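# Move orange-labelled carton onto raised block with suction arm

## Task

Set the carton bearing the orange label on top of the raised block so that no part of it extends beyond the blue tape outline, while the two remaining cartons stay upright on the low platform, each standing on its own (none on top of another) and none overhanging the platform's edge. The arrangement must hold with no help from the robot, so release the carton and pull the tool away before finishing.

## Robot and tools

ROBOT. One arm with seven joints (base to tool: waist, shoulder, upper arm roll, elbow, forearm roll, wrist pitch, wrist roll) carrying a vacuum suction cup instead of fingers. The controlled point is the cup point: the middle of the cup's rim (36 mm diameter) when nothing touches it. The cup points along the cup point's own +z axis. About 4 cm behind the rim the tool widens, with its body and the wrist camera extending up to roughly 9 cm sideways, so leave room around it near cartons and the block. The base may sit slightly tilted, and a mount under it is treated as part of the arm.

FRAME. All poses use the scene frame: origin on the table surface right under the base, +z up, +x forward, +y to the left when facing along +x. Positions are in metres; orientations are unit quaternions written w first (qw, qx, qy, qz). The reported cup point position can be slightly wrong, more so when the arm reaches far.

ROW FORMAT. Every motion command is a row of 8 numbers: x, y, z, qw, qx, qy, qz, suction. The first seven are an absolute target pose for the cup point in the scene frame (not an offset). The eighth is the suction command in [-1, 1]: above 0.01 means on, 0.01 or less means off; it stays at whatever was last sent. Repeat the desired quaternion in every row rather than copying it back from a result, which may have drifted.

execute_actions(actions). A list of up to 15 actions; each action is a list of up to 15 rows; each row is applied for one control step of 1/30 s, and if fewer than 15 rows are given the last one is held for the remaining steps. An empty list just returns the current state and images. Each action's target must lie within 0.6 m of the cup point's position at that action's start along each of the cup point's axes, or it is rejected; if the first action fails this against the latest state, or any action is malformed, nothing in the call runs. Per control step the commanded pose is clipped to at most 70 mm and 16 degrees away from the measured pose, so distant targets need several actions; after an action the arm continues only up to the last clipped pose. Position is favoured over orientation when both cannot be met.

move(target, speed, blocking). target is a single row as above (absolute pose plus suction, the suction value applied at the start). The cup point is driven along a straight line toward it, turning the shorter way. speed is in m/s, 0.002 to 0.5 (default 0.25); rotation is capped at twice that in rad/s. The path takes 0.5 to 10 s and stops early if longer. It does not avoid obstacles; faster motion and targets set deeper past a contact push harder. The real cup point can lag, deviate, or overshoot the speed, mainly with the arm nearly straight. With blocking=false the call returns after 0.5 s while motion continues; then use wait(0) to poll, and call wait or stop before sending further rows or moves. The extra result line 'move:' reports how it ended (done = at rest near target; otherwise off_target, moving, held, fault), the limits that applied (paced = pose clipped; held = some steps blocked by a check, after which the arm may surge faster than speed), and the remaining distance.

wait(seconds). 0 to 10 s with the last command held; returns early if a running move finishes. stop(). Brakes the running move; needs stopping distance, more when fast; suction is unaffected. zoom_image(camera, region). camera is 'cam_wrist'; region is [x0, y0, x1, y1] in pixels of the 504x504 image, origin top-left, at most 504 by 504. finished_scene(scene). Ends the current scene (give its number) after the last command has been held; irreversible, and reports success. Replying with no tool call ends everything.

RESULTS. The state line gives end_effector_position and end_effector_quat_wxyz. 'Hand target' is the pose the controller is currently heading for. 'pose unreachable' means the clearance check altered or blocked the command. suction_measured shows vacuum: near 0 with no seal, 0.83 or more on an airtight surface, lower with leaks. part_present switches to 1 at 0.50 and back to 0 below 0.45. Joint positions and torques are listed base to tool; torques include gravity, load and contact and carry per-joint offset, scale and noise. Joint ranges (rad): waist ±6.283, shoulder ±2.250, upper arm roll ±6.283, elbow ±2.580, forearm roll ±6.283, wrist pitch ±2.100, wrist roll ±6.283. The camera line gives cam_wrist intrinsics K, distortion D and T_world_to_cam (OpenCV conventions), with small calibration errors.

PICKING AND PLACING. Turn suction on and press the whole rim onto a flat, smooth face of the orange-labelled carton, away from its edges, seams or holes. Under vacuum the cup compresses, so the carton ends up as much as about 12 mm nearer the tool than the cup point suggests; vacuum alone may lift a carton. To release, lower the carton until it sits on the block inside the tape, switch suction off, then retreat; contact may persist for the first 15 mm. If the cup seals to the table, switch suction off to free it.

AVOID. Contact torque at a joint's load limit (49.1 N m for the first four joints, 30.9 N m for the last three) triggers a TORQUE FAULT: a 10 s halt and the rest of the call is dropped. Holding loads heats motors: MOTOR HOT appears from 60 °C, and at 75 °C an OVER-TEMPERATURE FAULT lets the arm sag. Approach slowly near contact, avoid dropping, slamming or shoving cartons, never knock anything off the table, and keep the other two cartons upright and fully on the low platform. Occasional brief pushes may nudge loose objects, so check the final state before finishing.

Each tool is called as name([rows], argument=value, ...), one row to a line, values as JSON.

## Session

I'll start by checking the current state.

execute_actions(actions=[])

Scene clock: 0.00 s.
end_effector_position=(+0.4484, -0.0055, +0.2123) suction_measured=0.00 part_present=0 end_effector_quat_wxyz=(-0.001, +0.006, +1.000, +0.000)
Joint positions: [-0.054  0.435 -0.002  1.656 -0.     1.056  3.088]
Joint velocities: [-0.     0.002  0.001 -0.     0.002 -0.001  0.002]
Joint torques (N m, as the joint torque sensors report them, + toward a larger angle): no reading
Motor temperatures (°C, as the motors report them): [30 32 30 32 33 36 42]
Hand target: +0.448, -0.005, +0.212; -0.001, +0.006, +1.000, +0.000

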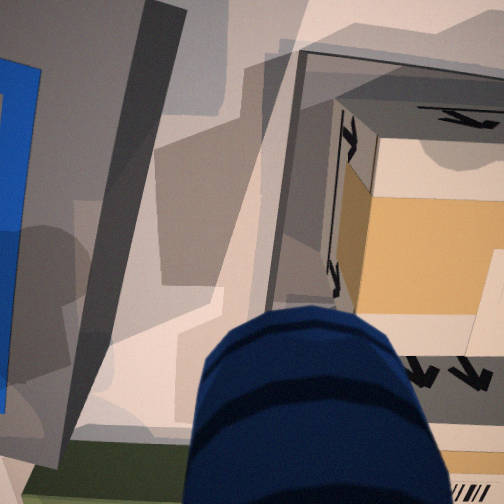

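move(target=[0.40, -0.005, 0.50, 0.225, 0, 0.974, 0, 0], speed=0.25)

Scene clock: 14.23 s.
end_effector_position=(+0.4008, -0.0050, +0.4997) suction_measured=0.00 part_present=0 end_effector_quat_wxyz=(+0.225, -0.000, +0.974, -0.001)
Joint positions: [-0.072 -0.123 -0.015  1.495  0.033  1.32   3.067]
Joint velocities: [-0.001 -0.001  0.    -0.002 -0.     0.002  0.001]
Joint torques (N m, as the joint torque sensors report them, + toward a larger angle): [ 0.21 -7.58 -0.27 -8.53  0.02 -1.01 -0.08]
Motor temperatures (°C, as the motors report them): [30 32 30 32 33 36 42]
Hand target: +0.401, -0.005, +0.500; +0.225, -0.000, +0.974, -0.001
Off the commanded pose: 0.001 m, 0 deg.
move: done
camera_calibration (this result's frames):
cam_wrist: T_world_to_cam=[[0.0260878, -0.999357, 0.0246043, -0.0158173], [-0.999659, -0.0261147, -0.000771169, 0.419445], [0.00141321, -0.0245758, -0.999697, 0.58303], [0, 0, 0, 1]] pos_world=[0.41889, 0.00947494, 0.583566]

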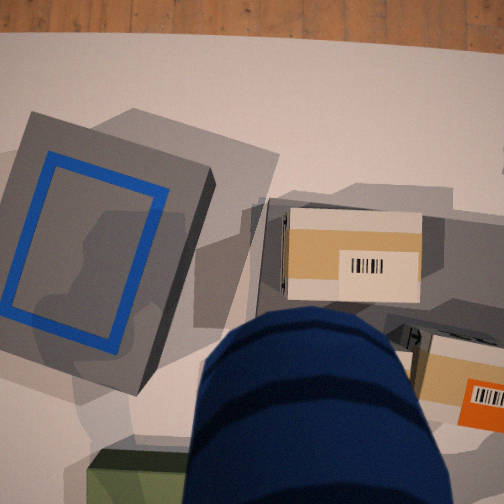

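move(target=[0.24, -0.19, 0.50, 0.225, 0, 0.974, 0, 0], speed=0.25)

Scene clock: 21.47 s.
end_effector_position=(+0.2402, -0.1897, +0.5007) suction_measured=0.00 part_present=0 end_effector_quat_wxyz=(+0.225, +0.000, +0.974, +0.000)
Joint positions: [ 0.029 -0.347  0.546  1.584 -0.072  1.479  3.731]
Joint velocities: [-0.002  0.003  0.004 -0.002 -0.005  0.003  0.007]
Joint torques (N m, as the joint torque sensors report them, + toward a larger angle): [ 0.18 -1.44 -1.75 -8.33 -0.83 -0.74 -0.14]
Motor temperatures (°C, as the motors report them): [30 32 30 32 33 36 42]
Hand target: +0.240, -0.190, +0.501; +0.225, -0.000, +0.974, +0.001
Off the commanded pose: 0.001 m, 0 deg.
move: done
camera_calibration (this result's frames):
cam_wrist: T_world_to_cam=[[0.0260069, -0.999426, 0.0217102, -0.194788], [-0.999659, -0.0260529, -0.00183976, 0.254652], [0.00240432, -0.0216549, -0.999763, 0.580041], [0, 0, 0, 1]] pos_world=[0.258236, -0.175481, 0.584601]

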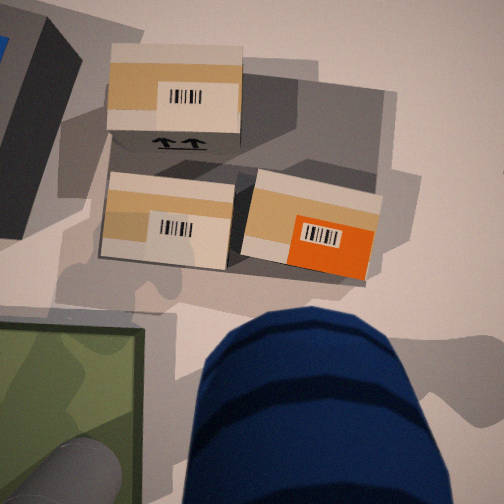

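zoom_image(camera="cam_wrist", region=[80, 30, 420, 310])

zoom_image(camera="cam_wrist", region=[225, 150, 405, 300])

Region (80, 30, 420, 310) of cam_wrist's 504x504 image, scaled by 1.482, with more detail than that image has; it fills the top 415 rows of this view, and the rest is white.

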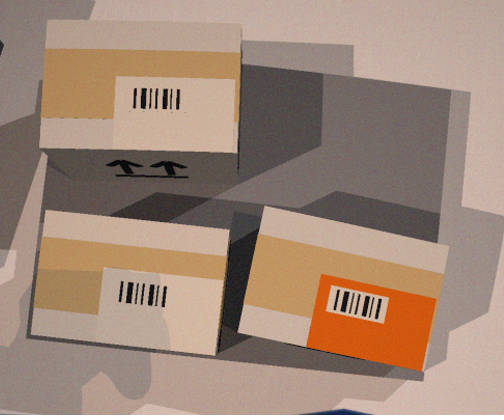

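Region (225, 150, 405, 300) of cam_wrist's 504x504 image, scaled by 2.800, with more detail than that image has.

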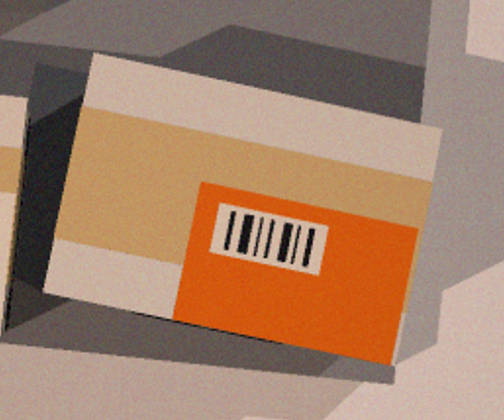

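move(target=[0.33, 0.16, 0.43, 0.225, 0, 0.974, 0, 0], speed=0.3)

Scene clock: 119.77 s.
end_effector_position=(+0.3292, +0.1593, +0.4298) suction_measured=0.00 part_present=0 end_effector_quat_wxyz=(+0.225, +0.000, +0.974, -0.001)
Joint positions: [ 0.093 -0.2   -0.701  1.738  0.135  1.186  2.505]
Joint velocities: [ 0.004  0.012 -0.007 -0.004  0.012  0.006 -0.011]
Joint torques (N m, as the joint torque sensors report them, + toward a larger angle): [ 0.19 -4.35  0.83 -8.7   0.41 -1.1  -0.11]
Motor temperatures (°C, as the motors report them): [30 32 30 32 33 36 42]
Hand target: +0.329, +0.159, +0.430; +0.225, +0.000, +0.974, -0.001
Off the commanded pose: 0.001 m, 0 deg.
move: done
camera_calibration (this result's frames):
cam_wrist: T_world_to_cam=[[0.0252963, -0.999386, 0.0242409, 0.152338], [-0.999677, -0.025344, -0.00166206, 0.352422], [0.0022754, -0.0241911, -0.999705, 0.517005], [0, 0, 0, 1]] pos_world=[0.347278, 0.173684, 0.513746]

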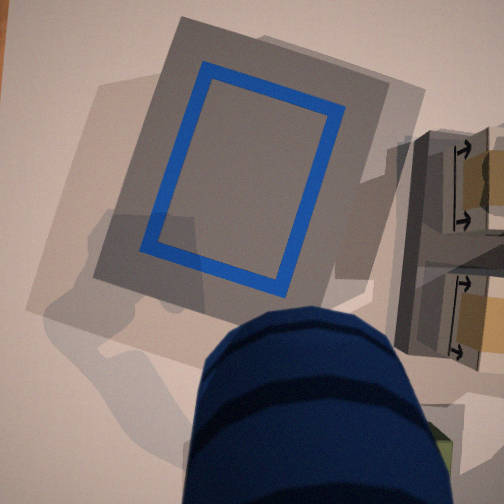

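zoom_image(camera="cam_wrist", region=[120, 50, 372, 302])

zoom_image(camera="cam_wrist", region=[378, 110, 504, 380])

Region (120, 50, 372, 302) of cam_wrist's 504x504 image, scaled by 2.000, with more detail than that image has.

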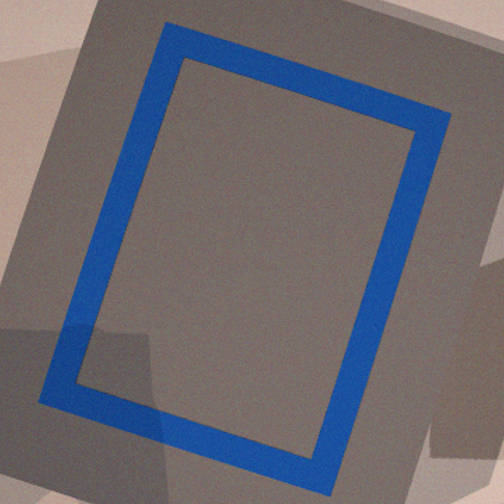

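Region (378, 110, 504, 380) of cam_wrist's 504x504 image, scaled by 1.867, with more detail than that image has; it fills the left 235 columns of this view, and the rest is white.

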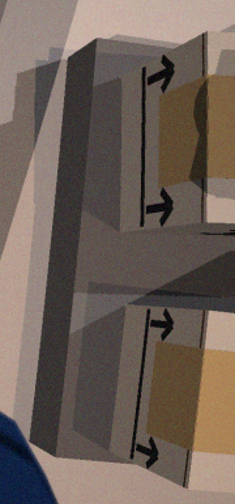

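move(target=[0.285, -0.247, 0.19, 0, 0.0915, 0.9958, 0, 0], speed=0.3)

Scene clock: 230.03 s.
end_effector_position=(+0.2851, -0.2458, +0.1904) suction_measured=0.00 part_present=0 end_effector_quat_wxyz=(+0.001, +0.091, +0.996, +0.003)
Joint positions: [ 0.528  0.32   0.138  1.929 -0.06   0.901  3.669]
Joint velocities: [ 0.003  0.008  0.002 -0.002 -0.002  0.     0.002]
Joint torques (N m, as the joint torque sensors report them, + toward a larger angle): [ -0.04 -13.12   0.28  -6.    -0.12   0.18  -0.18]
Motor temperatures (°C, as the motors report them): [30 32 30 32 33 36 42]
Hand target: +0.285, -0.246, +0.190; +0.000, +0.091, +0.996, +0.003
Off the commanded pose: 0.001 m, 0 deg.
move: done
camera_calibration (this result's frames):
cam_wrist: T_world_to_cam=[[-0.148469, -0.988911, 0.00349981, -0.189515], [-0.889467, 0.135084, 0.43658, 0.222215], [-0.432211, 0.0617054, -0.899659, 0.39388], [0, 0, 0, 1]] pos_world=[0.339755, -0.241736, 0.258006]

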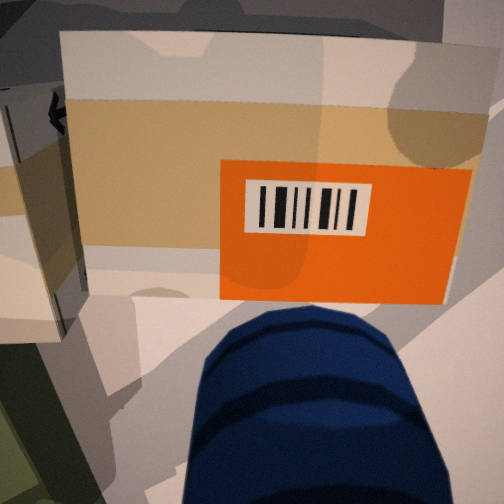

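zoom_image(camera="cam_wrist", region=[0, 0, 252, 320])

zoom_image(camera="cam_wrist", region=[252, 0, 504, 320])

Region (0, 0, 252, 320) of cam_wrist's 504x504 image, scaled by 1.575, with more detail than that image has; it fills the left 397 columns of this view, and the rest is white.

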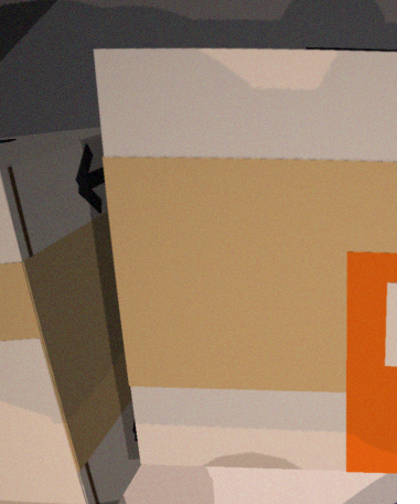

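Region (252, 0, 504, 320) of cam_wrist's 504x504 image, scaled by 1.575, with more detail than that image has; it fills the left 397 columns of this view, and the rest is white.

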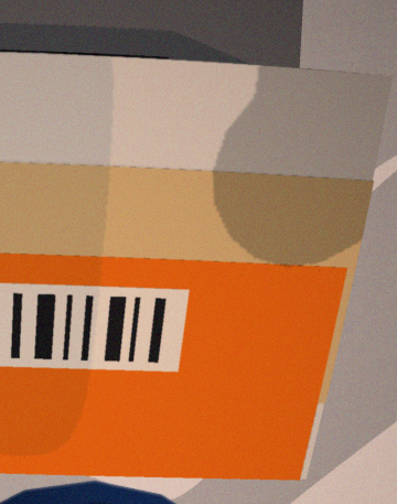

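move(target=[0.296, -0.243, 0.135, 0, 0.0915, 0.9958, 0, 0], speed=0.12)

Scene clock: 282.77 s.
end_effector_position=(+0.2959, -0.2429, +0.1352) suction_measured=0.00 part_present=0 end_effector_quat_wxyz=(+0.000, +0.092, +0.996, -0.000)
Joint positions: [ 0.516  0.428  0.123  1.991 -0.075  0.729  3.655]
Joint velocities: [-0.001  0.006 -0.001  0.001  0.    -0.003 -0.   ]
Joint torques (N m, as the joint torque sensors report them, + toward a larger angle): [  0.14 -13.86   0.41  -5.05  -0.12   0.02  -0.08]
Motor temperatures (°C, as the motors report them): [30 33 30 32 33 36 42]
Hand target: +0.296, -0.243, +0.135; +0.000, +0.092, +0.996, +0.000
Off the commanded pose: 0.000 m, 0 deg.
move: done
camera_calibration (this result's frames):
cam_wrist: T_world_to_cam=[[-0.149614, -0.988704, 0.00897429, -0.185209], [-0.888655, 0.138443, 0.437179, 0.256045], [-0.433483, 0.0574331, -0.89933, 0.34799], [0, 0, 0, 1]] pos_world=[0.350674, -0.238551, 0.202682]

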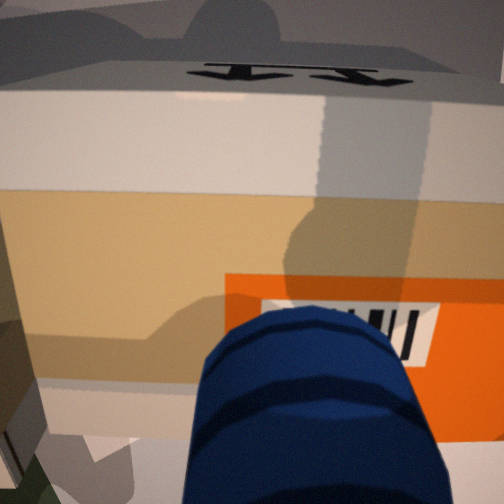

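move(target=[0.296, -0.243, 0.110, 0, 0.0915, 0.9958, 0, 1], speed=0.03)

Scene clock: 301.43 s.
end_effector_position=(+0.2960, -0.2429, +0.1102) suction_measured=0.00 part_present=0 end_effector_quat_wxyz=(+0.000, +0.092, +0.996, +0.000)
Joint positions: [ 0.523  0.479  0.114  2.018 -0.085  0.651  3.664]
Joint velocities: [-0.     0.005 -0.001  0.002 -0.001 -0.003  0.   ]
Joint torques (N m, as the joint torque sensors report them, + toward a larger angle): [  0.22 -14.41   0.48  -4.64  -0.13   0.22  -0.11]
Motor temperatures (°C, as the motors report them): [30 33 30 32 33 36 42]
Hand target: +0.296, -0.243, +0.110; +0.000, +0.092, +0.996, +0.000
Off the commanded pose: 0.000 m, 0 deg.
move: done
camera_calibration (this result's frames):
cam_wrist: T_world_to_cam=[[-0.149452, -0.988729, 0.00893315, -0.185026], [-0.88862, 0.138271, 0.437305, 0.267007], [-0.433611, 0.0574179, -0.899269, 0.325545], [0, 0, 0, 1]] pos_world=[0.350775, -0.238552, 0.177642]

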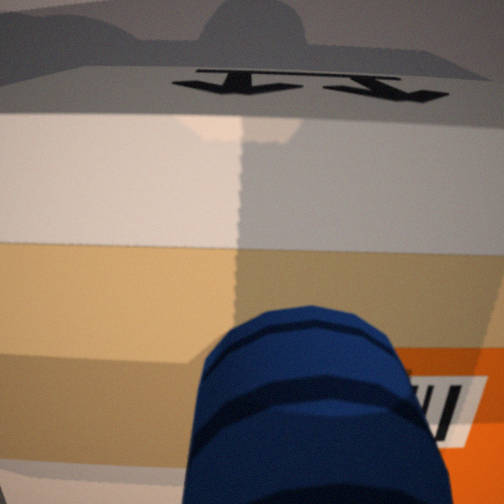

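move(target=[0.296, -0.243, 0.103, 0, 0.0915, 0.9958, 0, 1], speed=0.015)

Scene clock: 304.80 s.
end_effector_position=(+0.2960, -0.2430, +0.1031) suction_measured=0.95 part_present=1 end_effector_quat_wxyz=(+0.000, +0.091, +0.996, -0.000)
Joint positions: [ 0.526  0.494  0.111  2.025 -0.087  0.629  3.667]
Joint velocities: [ 0.001  0.004  0.     0.002 -0.001 -0.004 -0.001]
Joint torques (N m, as the joint torque sensors report them, + toward a larger angle): [  0.08 -16.17   0.6   -5.38  -0.05   0.15  -0.23]
Motor temperatures (°C, as the motors report them): [30 33 30 32 33 36 42]
Hand target: +0.296, -0.243, +0.103; +0.000, +0.092, +0.996, +0.000
Off the commanded pose: 0.000 m, 0 deg.
move: done
camera_calibration (this result's frames):
cam_wrist: T_world_to_cam=[[-0.149422, -0.988733, 0.00897392, -0.18501], [-0.888569, 0.138255, 0.437415, 0.270054], [-0.433727, 0.0573855, -0.899215, 0.31927], [0, 0, 0, 1]] pos_world=[0.350793, -0.238583, 0.170627]

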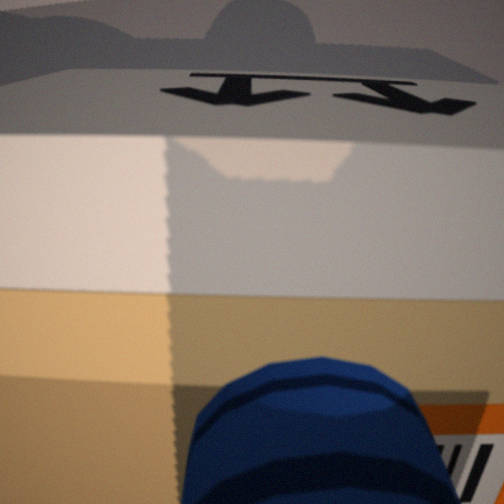

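move(target=[0.296, -0.243, 0.225, 0, 0.0915, 0.9958, 0, 1], speed=0.15)

move(target=[0.420, 0.174, 0.225, 0, -0.599, 0.8007, 0, 1], speed=0.25)

Scene clock: 323.90 s.
end_effector_position=(+0.2962, -0.2433, +0.2249) suction_measured=0.95 part_present=1 end_effector_quat_wxyz=(-0.000, +0.091, +0.996, -0.000)
Joint positions: [ 0.496  0.282  0.141  1.849 -0.044  1.016  3.627]
Joint velocities: [-0.002 -0.001  0.002 -0.002 -0.003  0.003 -0.001]
Joint torques (N m, as the joint torque sensors report them, + toward a larger angle): [  0.15 -14.58   0.37  -7.36  -0.04   0.32  -0.15]
Motor temperatures (°C, as the motors report them): [30 33 30 32 33 36 42]
Hand target: +0.296, -0.243, +0.225; -0.000, +0.091, +0.996, -0.000
Off the commanded pose: 0.000 m, 0 deg.
move: done
camera_calibration (this result's frames):
cam_wrist: T_world_to_cam=[[-0.14924, -0.988756, 0.00938511, -0.1865], [-0.888346, 0.13824, 0.437871, 0.216761], [-0.434246, 0.0570106, -0.898989, 0.428883], [0, 0, 0, 1]] pos_world=[0.350966, -0.238819, 0.292398]

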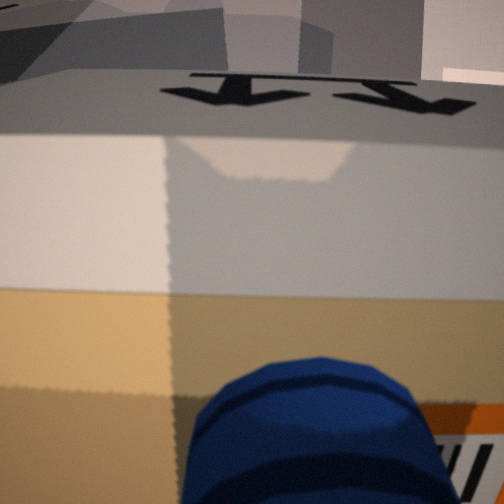

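Scene clock: 327.30 s.
end_effector_position=(+0.4195, +0.1728, +0.2252) suction_measured=0.95 part_present=1 end_effector_quat_wxyz=(-0.002, -0.599, +0.801, -0.002)
Joint positions: [-0.205  0.453 -0.373  1.606  0.179  1.122  3.816]
Joint velocities: [-0.005  0.008 -0.003 -0.006  0.002  0.004  0.   ]
Joint torques (N m, as the joint torque sensors report them, + toward a larger angle): [  0.41 -18.39  -1.73  -7.98  -0.05   0.17  -0.12]
Motor temperatures (°C, as the motors report them): [30 33 30 32 33 36 42]
Hand target: +0.419, +0.173, +0.225; -0.002, -0.599, +0.801, -0.001
Off the commanded pose: 0.001 m, 0 deg.
move: done
camera_calibration (this result's frames):
cam_wrist: T_world_to_cam=[[0.967882, -0.251229, 0.00941397, -0.352812], [-0.229465, -0.867495, 0.44136, 0.165275], [-0.102716, -0.429345, -0.897281, 0.403508], [0, 0, 0, 1]] pos_world=[0.420852, 0.227982, 0.292435]

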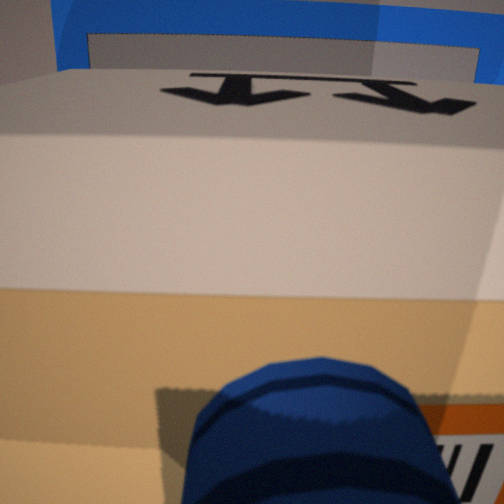

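zoom_image(camera="cam_wrist", region=[0, 0, 252, 150])

zoom_image(camera="cam_wrist", region=[252, 0, 504, 150])

Region (0, 0, 252, 150) of cam_wrist's 504x504 image, scaled by 2.000, with more detail than that image has; it fills the top 300 rows of this view, and the rest is white.

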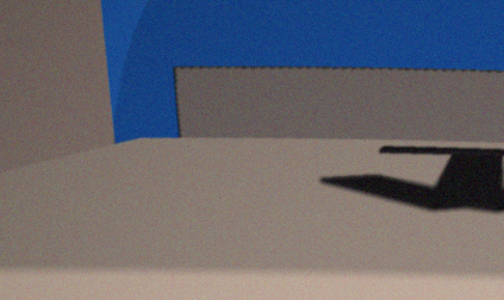

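Region (252, 0, 504, 150) of cam_wrist's 504x504 image, scaled by 2.000, with more detail than that image has; it fills the top 300 rows of this view, and the rest is white.

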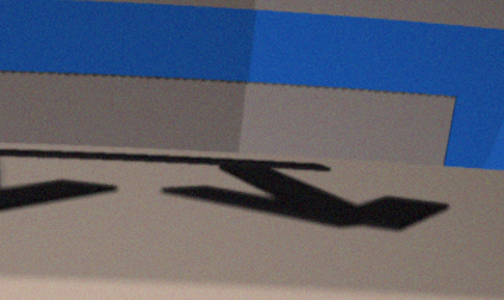

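move(target=[0.420, 0.173, 0.192, 0, -0.599, 0.8007, 0, 1], speed=0.06)

zoom_image(camera="cam_wrist", region=[0, 0, 252, 150])

zoom_image(camera="cam_wrist", region=[252, 0, 504, 150])

Scene clock: 389.17 s.
end_effector_position=(+0.4199, +0.1730, +0.1921) suction_measured=0.95 part_present=1 end_effector_quat_wxyz=(+0.000, -0.599, +0.801, -0.000)
Joint positions: [-0.207  0.491 -0.367  1.663  0.197  1.026  3.803]
Joint velocities: [-0.001  0.004 -0.     0.002  0.001 -0.004 -0.001]
Joint torques (N m, as the joint torque sensors report them, + toward a larger angle): [  0.1  -18.75  -1.56  -7.34  -0.19   0.19  -0.15]
Motor temperatures (°C, as the motors report them): [30 34 30 32 33 36 42]
Hand target: +0.420, +0.173, +0.192; +0.000, -0.599, +0.801, -0.000
Off the commanded pose: 0.000 m, 0 deg.
move: done
camera_calibration (this result's frames):
cam_wrist: T_world_to_cam=[[0.968102, -0.250394, 0.00905396, -0.35305], [-0.228999, -0.869561, 0.437518, 0.181056], [-0.101679, -0.425636, -0.899164, 0.373264], [0, 0, 0, 1]] pos_world=[0.421203, 0.227912, 0.259606]

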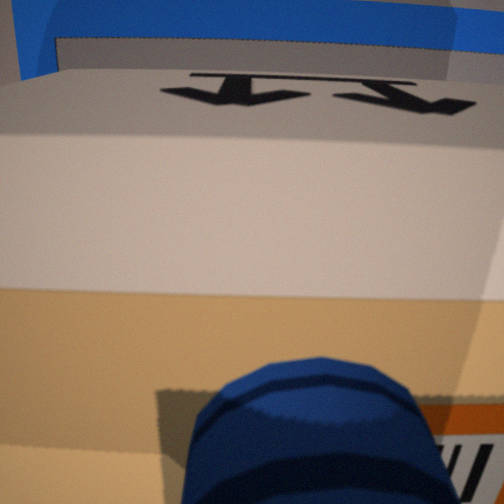

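Region (0, 0, 252, 150) of cam_wrist's 504x504 image, scaled by 2.000, with more detail than that image has; it fills the top 300 rows of this view, and the rest is white.

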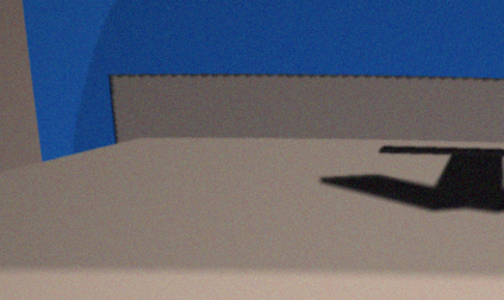

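Region (252, 0, 504, 150) of cam_wrist's 504x504 image, scaled by 2.000, with more detail than that image has; it fills the top 300 rows of this view, and the rest is white.

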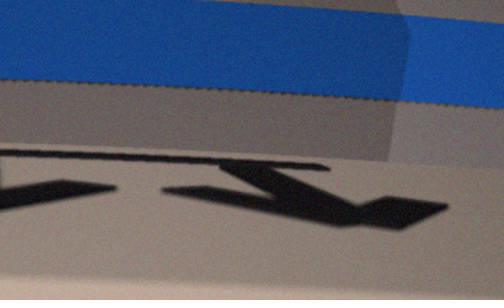

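move(target=[0.4215, 0.1705, 0.178, 0, -0.599, 0.8007, 0, 1], speed=0.02)

zoom_image(camera="cam_wrist", region=[0, 0, 252, 150])

Scene clock: 404.57 s.
end_effector_position=(+0.4215, +0.1705, +0.1781) suction_measured=0.95 part_present=1 end_effector_quat_wxyz=(+0.000, -0.599, +0.801, -0.000)
Joint positions: [-0.205  0.511 -0.361  1.683  0.206  0.988  3.801]
Joint velocities: [ 0.     0.002  0.002  0.002  0.004 -0.003 -0.001]
Joint torques (N m, as the joint torque sensors report them, + toward a larger angle): [ -0.01 -18.6   -1.49  -7.33  -0.16   0.    -0.14]
Motor temperatures (°C, as the motors report them): [30 34 30 32 33 36 42]
Hand target: +0.421, +0.171, +0.178; +0.000, -0.599, +0.801, +0.000
Off the commanded pose: 0.000 m, 0 deg.
move: done
camera_calibration (this result's frames):
cam_wrist: T_world_to_cam=[[0.968117, -0.250337, 0.00901643, -0.355028], [-0.228933, -0.869583, 0.437509, 0.185372], [-0.101684, -0.425624, -0.899169, 0.35976], [0, 0, 0, 1]] pos_world=[0.422728, 0.225442, 0.245583]

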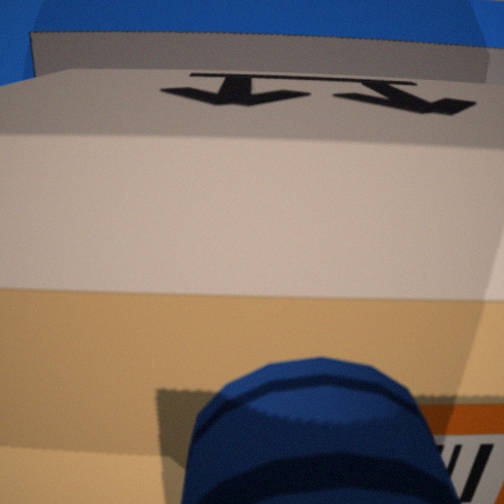

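Region (0, 0, 252, 150) of cam_wrist's 504x504 image, scaled by 2.000, with more detail than that image has; it fills the top 300 rows of this view, and the rest is white.

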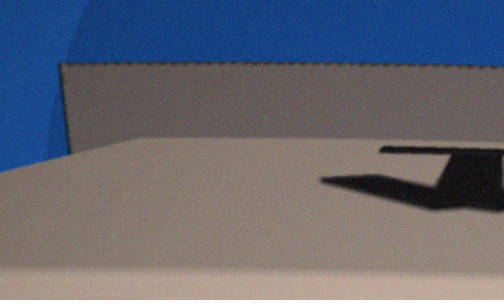

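move(target=[0.4215, 0.1705, 0.173, 0, -0.599, 0.8007, 0, 1], speed=0.01)

Scene clock: 407.67 s.
end_effector_position=(+0.4215, +0.1705, +0.1731) suction_measured=0.95 part_present=1 end_effector_quat_wxyz=(+0.000, -0.599, +0.801, -0.000)
Joint positions: [-0.207  0.518 -0.36   1.69   0.21   0.975  3.798]
Joint velocities: [-0.    -0.     0.001  0.001 -0.    -0.002  0.   ]
Joint torques (N m, as the joint torque sensors report them, + toward a larger angle): [  0.12 -18.71  -1.53  -7.41  -0.05   0.26  -0.06]
Motor temperatures (°C, as the motors report them): [30 34 30 32 33 36 42]
Hand target: +0.421, +0.170, +0.173; +0.000, -0.599, +0.801, -0.000
Off the commanded pose: 0.000 m, 0 deg.
move: done
camera_calibration (this result's frames):
cam_wrist: T_world_to_cam=[[0.968118, -0.250334, 0.00899096, -0.35501], [-0.228916, -0.869573, 0.437539, 0.187543], [-0.101713, -0.425647, -0.899154, 0.355243], [0, 0, 0, 1]] pos_world=[0.422756, 0.225419, 0.240552]

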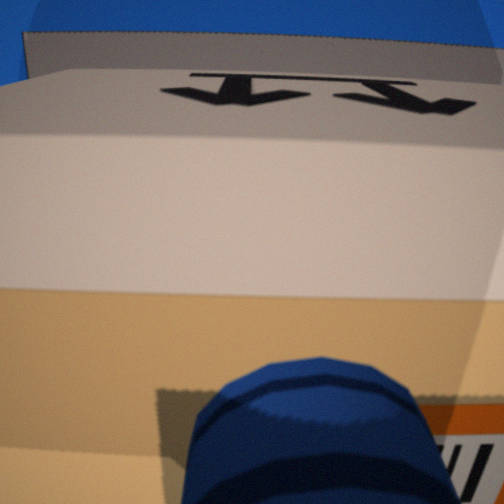

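move(target=[0.4215, 0.1705, 0.168, 0, -0.599, 0.8007, 0, 1], speed=0.01)

Scene clock: 411.83 s.
end_effector_position=(+0.4216, +0.1705, +0.1687) suction_measured=0.95 part_present=1 end_effector_quat_wxyz=(+0.000, -0.599, +0.801, -0.000)
Joint positions: [-0.208  0.524 -0.358  1.697  0.213  0.962  3.795]
Joint velocities: [-0.001 -0.001  0.     0.002  0.    -0.002  0.001]
Joint torques (N m, as the joint torque sensors report them, + toward a larger angle): [ -0.06 -17.54  -1.58  -7.11  -0.08  -0.12  -0.15]
Motor temperatures (°C, as the motors report them): [30 34 30 32 33 36 42]
Hand target: +0.421, +0.170, +0.168; -0.000, -0.599, +0.801, -0.000
Off the commanded pose: 0.001 m, 0 deg.
move: done
camera_calibration (this result's frames):
cam_wrist: T_world_to_cam=[[0.968081, -0.250449, 0.00974791, -0.355177], [-0.229368, -0.869577, 0.437294, 0.18971], [-0.101043, -0.425571, -0.899266, 0.351005], [0, 0, 0, 1]] pos_world=[0.42282, 0.225392, 0.23615]

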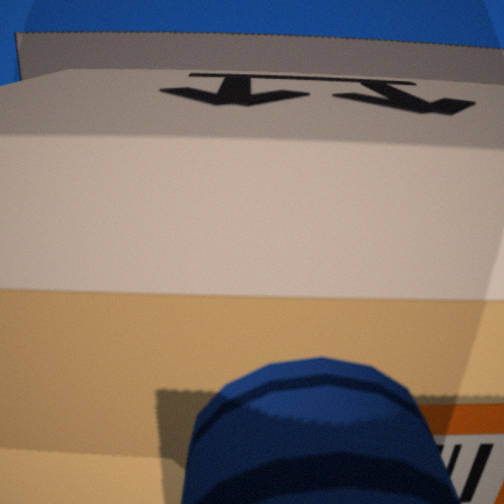

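execute_actions([
  [[0.4215, 0.1705, 0.1685, 0, -0.599, 0.8007, 0, 0]],
])

Scene clock: 425.33 s.
end_effector_position=(+0.4224, +0.1708, +0.1718) suction_measured=0.00 part_present=0 end_effector_quat_wxyz=(+0.003, -0.599, +0.801, -0.001)
Joint positions: [-0.208  0.518 -0.359  1.695  0.213  0.964  3.795]
Joint velocities: [-0.001 -0.001  0.001  0.001 -0.     0.     0.   ]
Joint torques (N m, as the joint torque sensors report them, + toward a larger angle): [  0.02 -12.1   -0.99  -5.15   0.11  -0.93  -0.04]
Motor temperatures (°C, as the motors report them): [30 34 30 32 33 36 42]
Hand target: +0.421, +0.170, +0.169; -0.000, -0.599, +0.801, +0.000
Off the commanded pose: 0.003 m, 0 deg.
camera_calibration (this result's frames):
cam_wrist: T_world_to_cam=[[0.968043, -0.25039, 0.0140519, -0.356623], [-0.231364, -0.870055, 0.435287, 0.190119], [-0.0967657, -0.424627, -0.900182, 0.352205], [0, 0, 0, 1]] pos_world=[0.423295, 0.225674, 0.239304]

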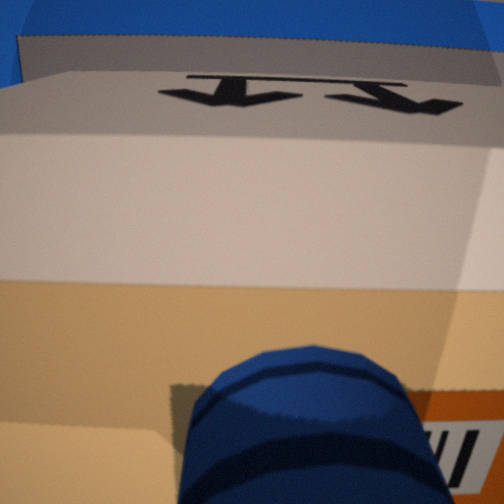

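Released. Lift straight up, then take an overview to verify.

move(target=[0.4215, 0.1705, 0.22, 0, -0.599, 0.8007, 0, 0], speed=0.1)

move(target=[0.30, 0.02, 0.55, 0.225, 0, 0.974, 0, 0], speed=0.3)

Scene clock: 430.03 s.
end_effector_position=(+0.4216, +0.1705, +0.2199) suction_measured=0.00 part_present=0 end_effector_quat_wxyz=(-0.000, -0.599, +0.801, +0.000)
Joint positions: [-0.197  0.459 -0.372  1.614  0.179  1.104  3.825]
Joint velocities: [ 0.    -0.002 -0.    -0.003 -0.002  0.004  0.   ]
Joint torques (N m, as the joint torque sensors report them, + toward a larger angle): [  0.25 -16.29  -1.23  -6.92  -0.11   0.14  -0.19]
Motor temperatures (°C, as the motors report them): [30 34 30 32 33 36 42]
Hand target: +0.422, +0.171, +0.220; -0.000, -0.599, +0.801, +0.000
Off the commanded pose: 0.000 m, 0 deg.
move: done
camera_calibration (this result's frames):
cam_wrist: T_world_to_cam=[[0.968178, -0.250107, 0.00883546, -0.355513], [-0.228646, -0.869643, 0.437541, 0.167039], [-0.101748, -0.425637, -0.899155, 0.397359], [0, 0, 0, 1]] pos_world=[0.422823, 0.225479, 0.287342]

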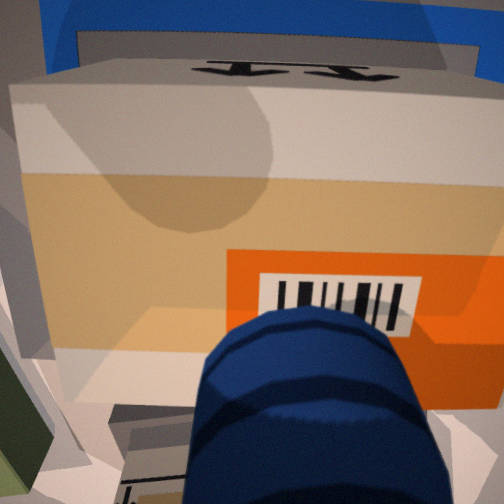

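Scene clock: 432.80 s.
end_effector_position=(+0.3009, +0.0205, +0.5499) suction_measured=0.00 part_present=0 end_effector_quat_wxyz=(+0.225, -0.000, +0.974, -0.000)
Joint positions: [ 0.11  -0.31  -0.205  1.452 -0.025  1.543  3.05 ]
Joint velocities: [ 0.001  0.002  0.001 -0.003  0.     0.003 -0.003]
Joint torques (N m, as the joint torque sensors report them, + toward a larger angle): [ 0.1  -3.36  0.38 -8.33  0.12 -1.23 -0.07]
Motor temperatures (°C, as the motors report them): [30 34 30 32 33 36 42]
Hand target: +0.301, +0.020, +0.550; +0.225, -0.000, +0.974, -0.000
Off the commanded pose: 0.001 m, 0 deg.
move: done
camera_calibration (this result's frames):
cam_wrist: T_world_to_cam=[[0.0268168, -0.99938, 0.0228346, 0.0118043], [-0.999639, -0.0268415, -0.000779379, 0.320293], [0.00139181, -0.0228055, -0.999739, 0.63396], [0, 0, 0, 1]] pos_world=[0.318978, 0.0348519, 0.633775]

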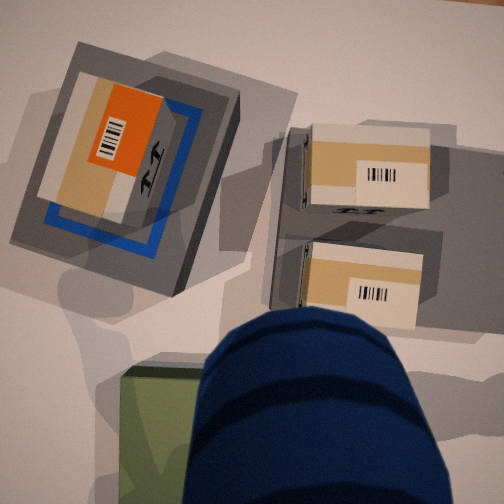

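zoom_image(camera="cam_wrist", region=[10, 40, 250, 280])

zoom_image(camera="cam_wrist", region=[260, 105, 504, 349])

Region (10, 40, 250, 280) of cam_wrist's 504x504 image, scaled by 2.100, with more detail than that image has.

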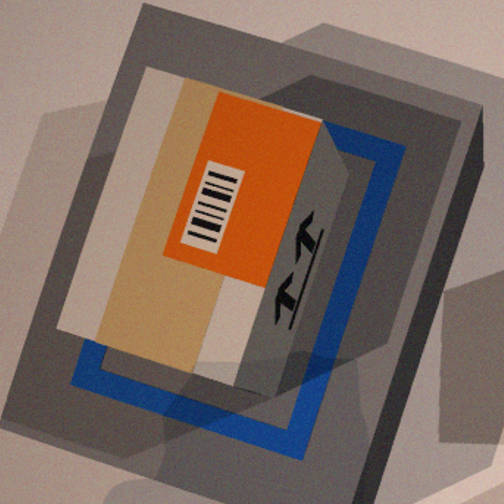

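Region (260, 105, 504, 349) of cam_wrist's 504x504 image, scaled by 2.066, with more detail than that image has.

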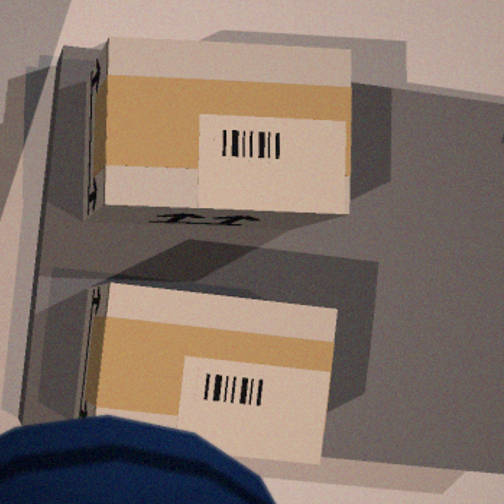

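finished_scene(scene=1)

The scene is finished: the task was done.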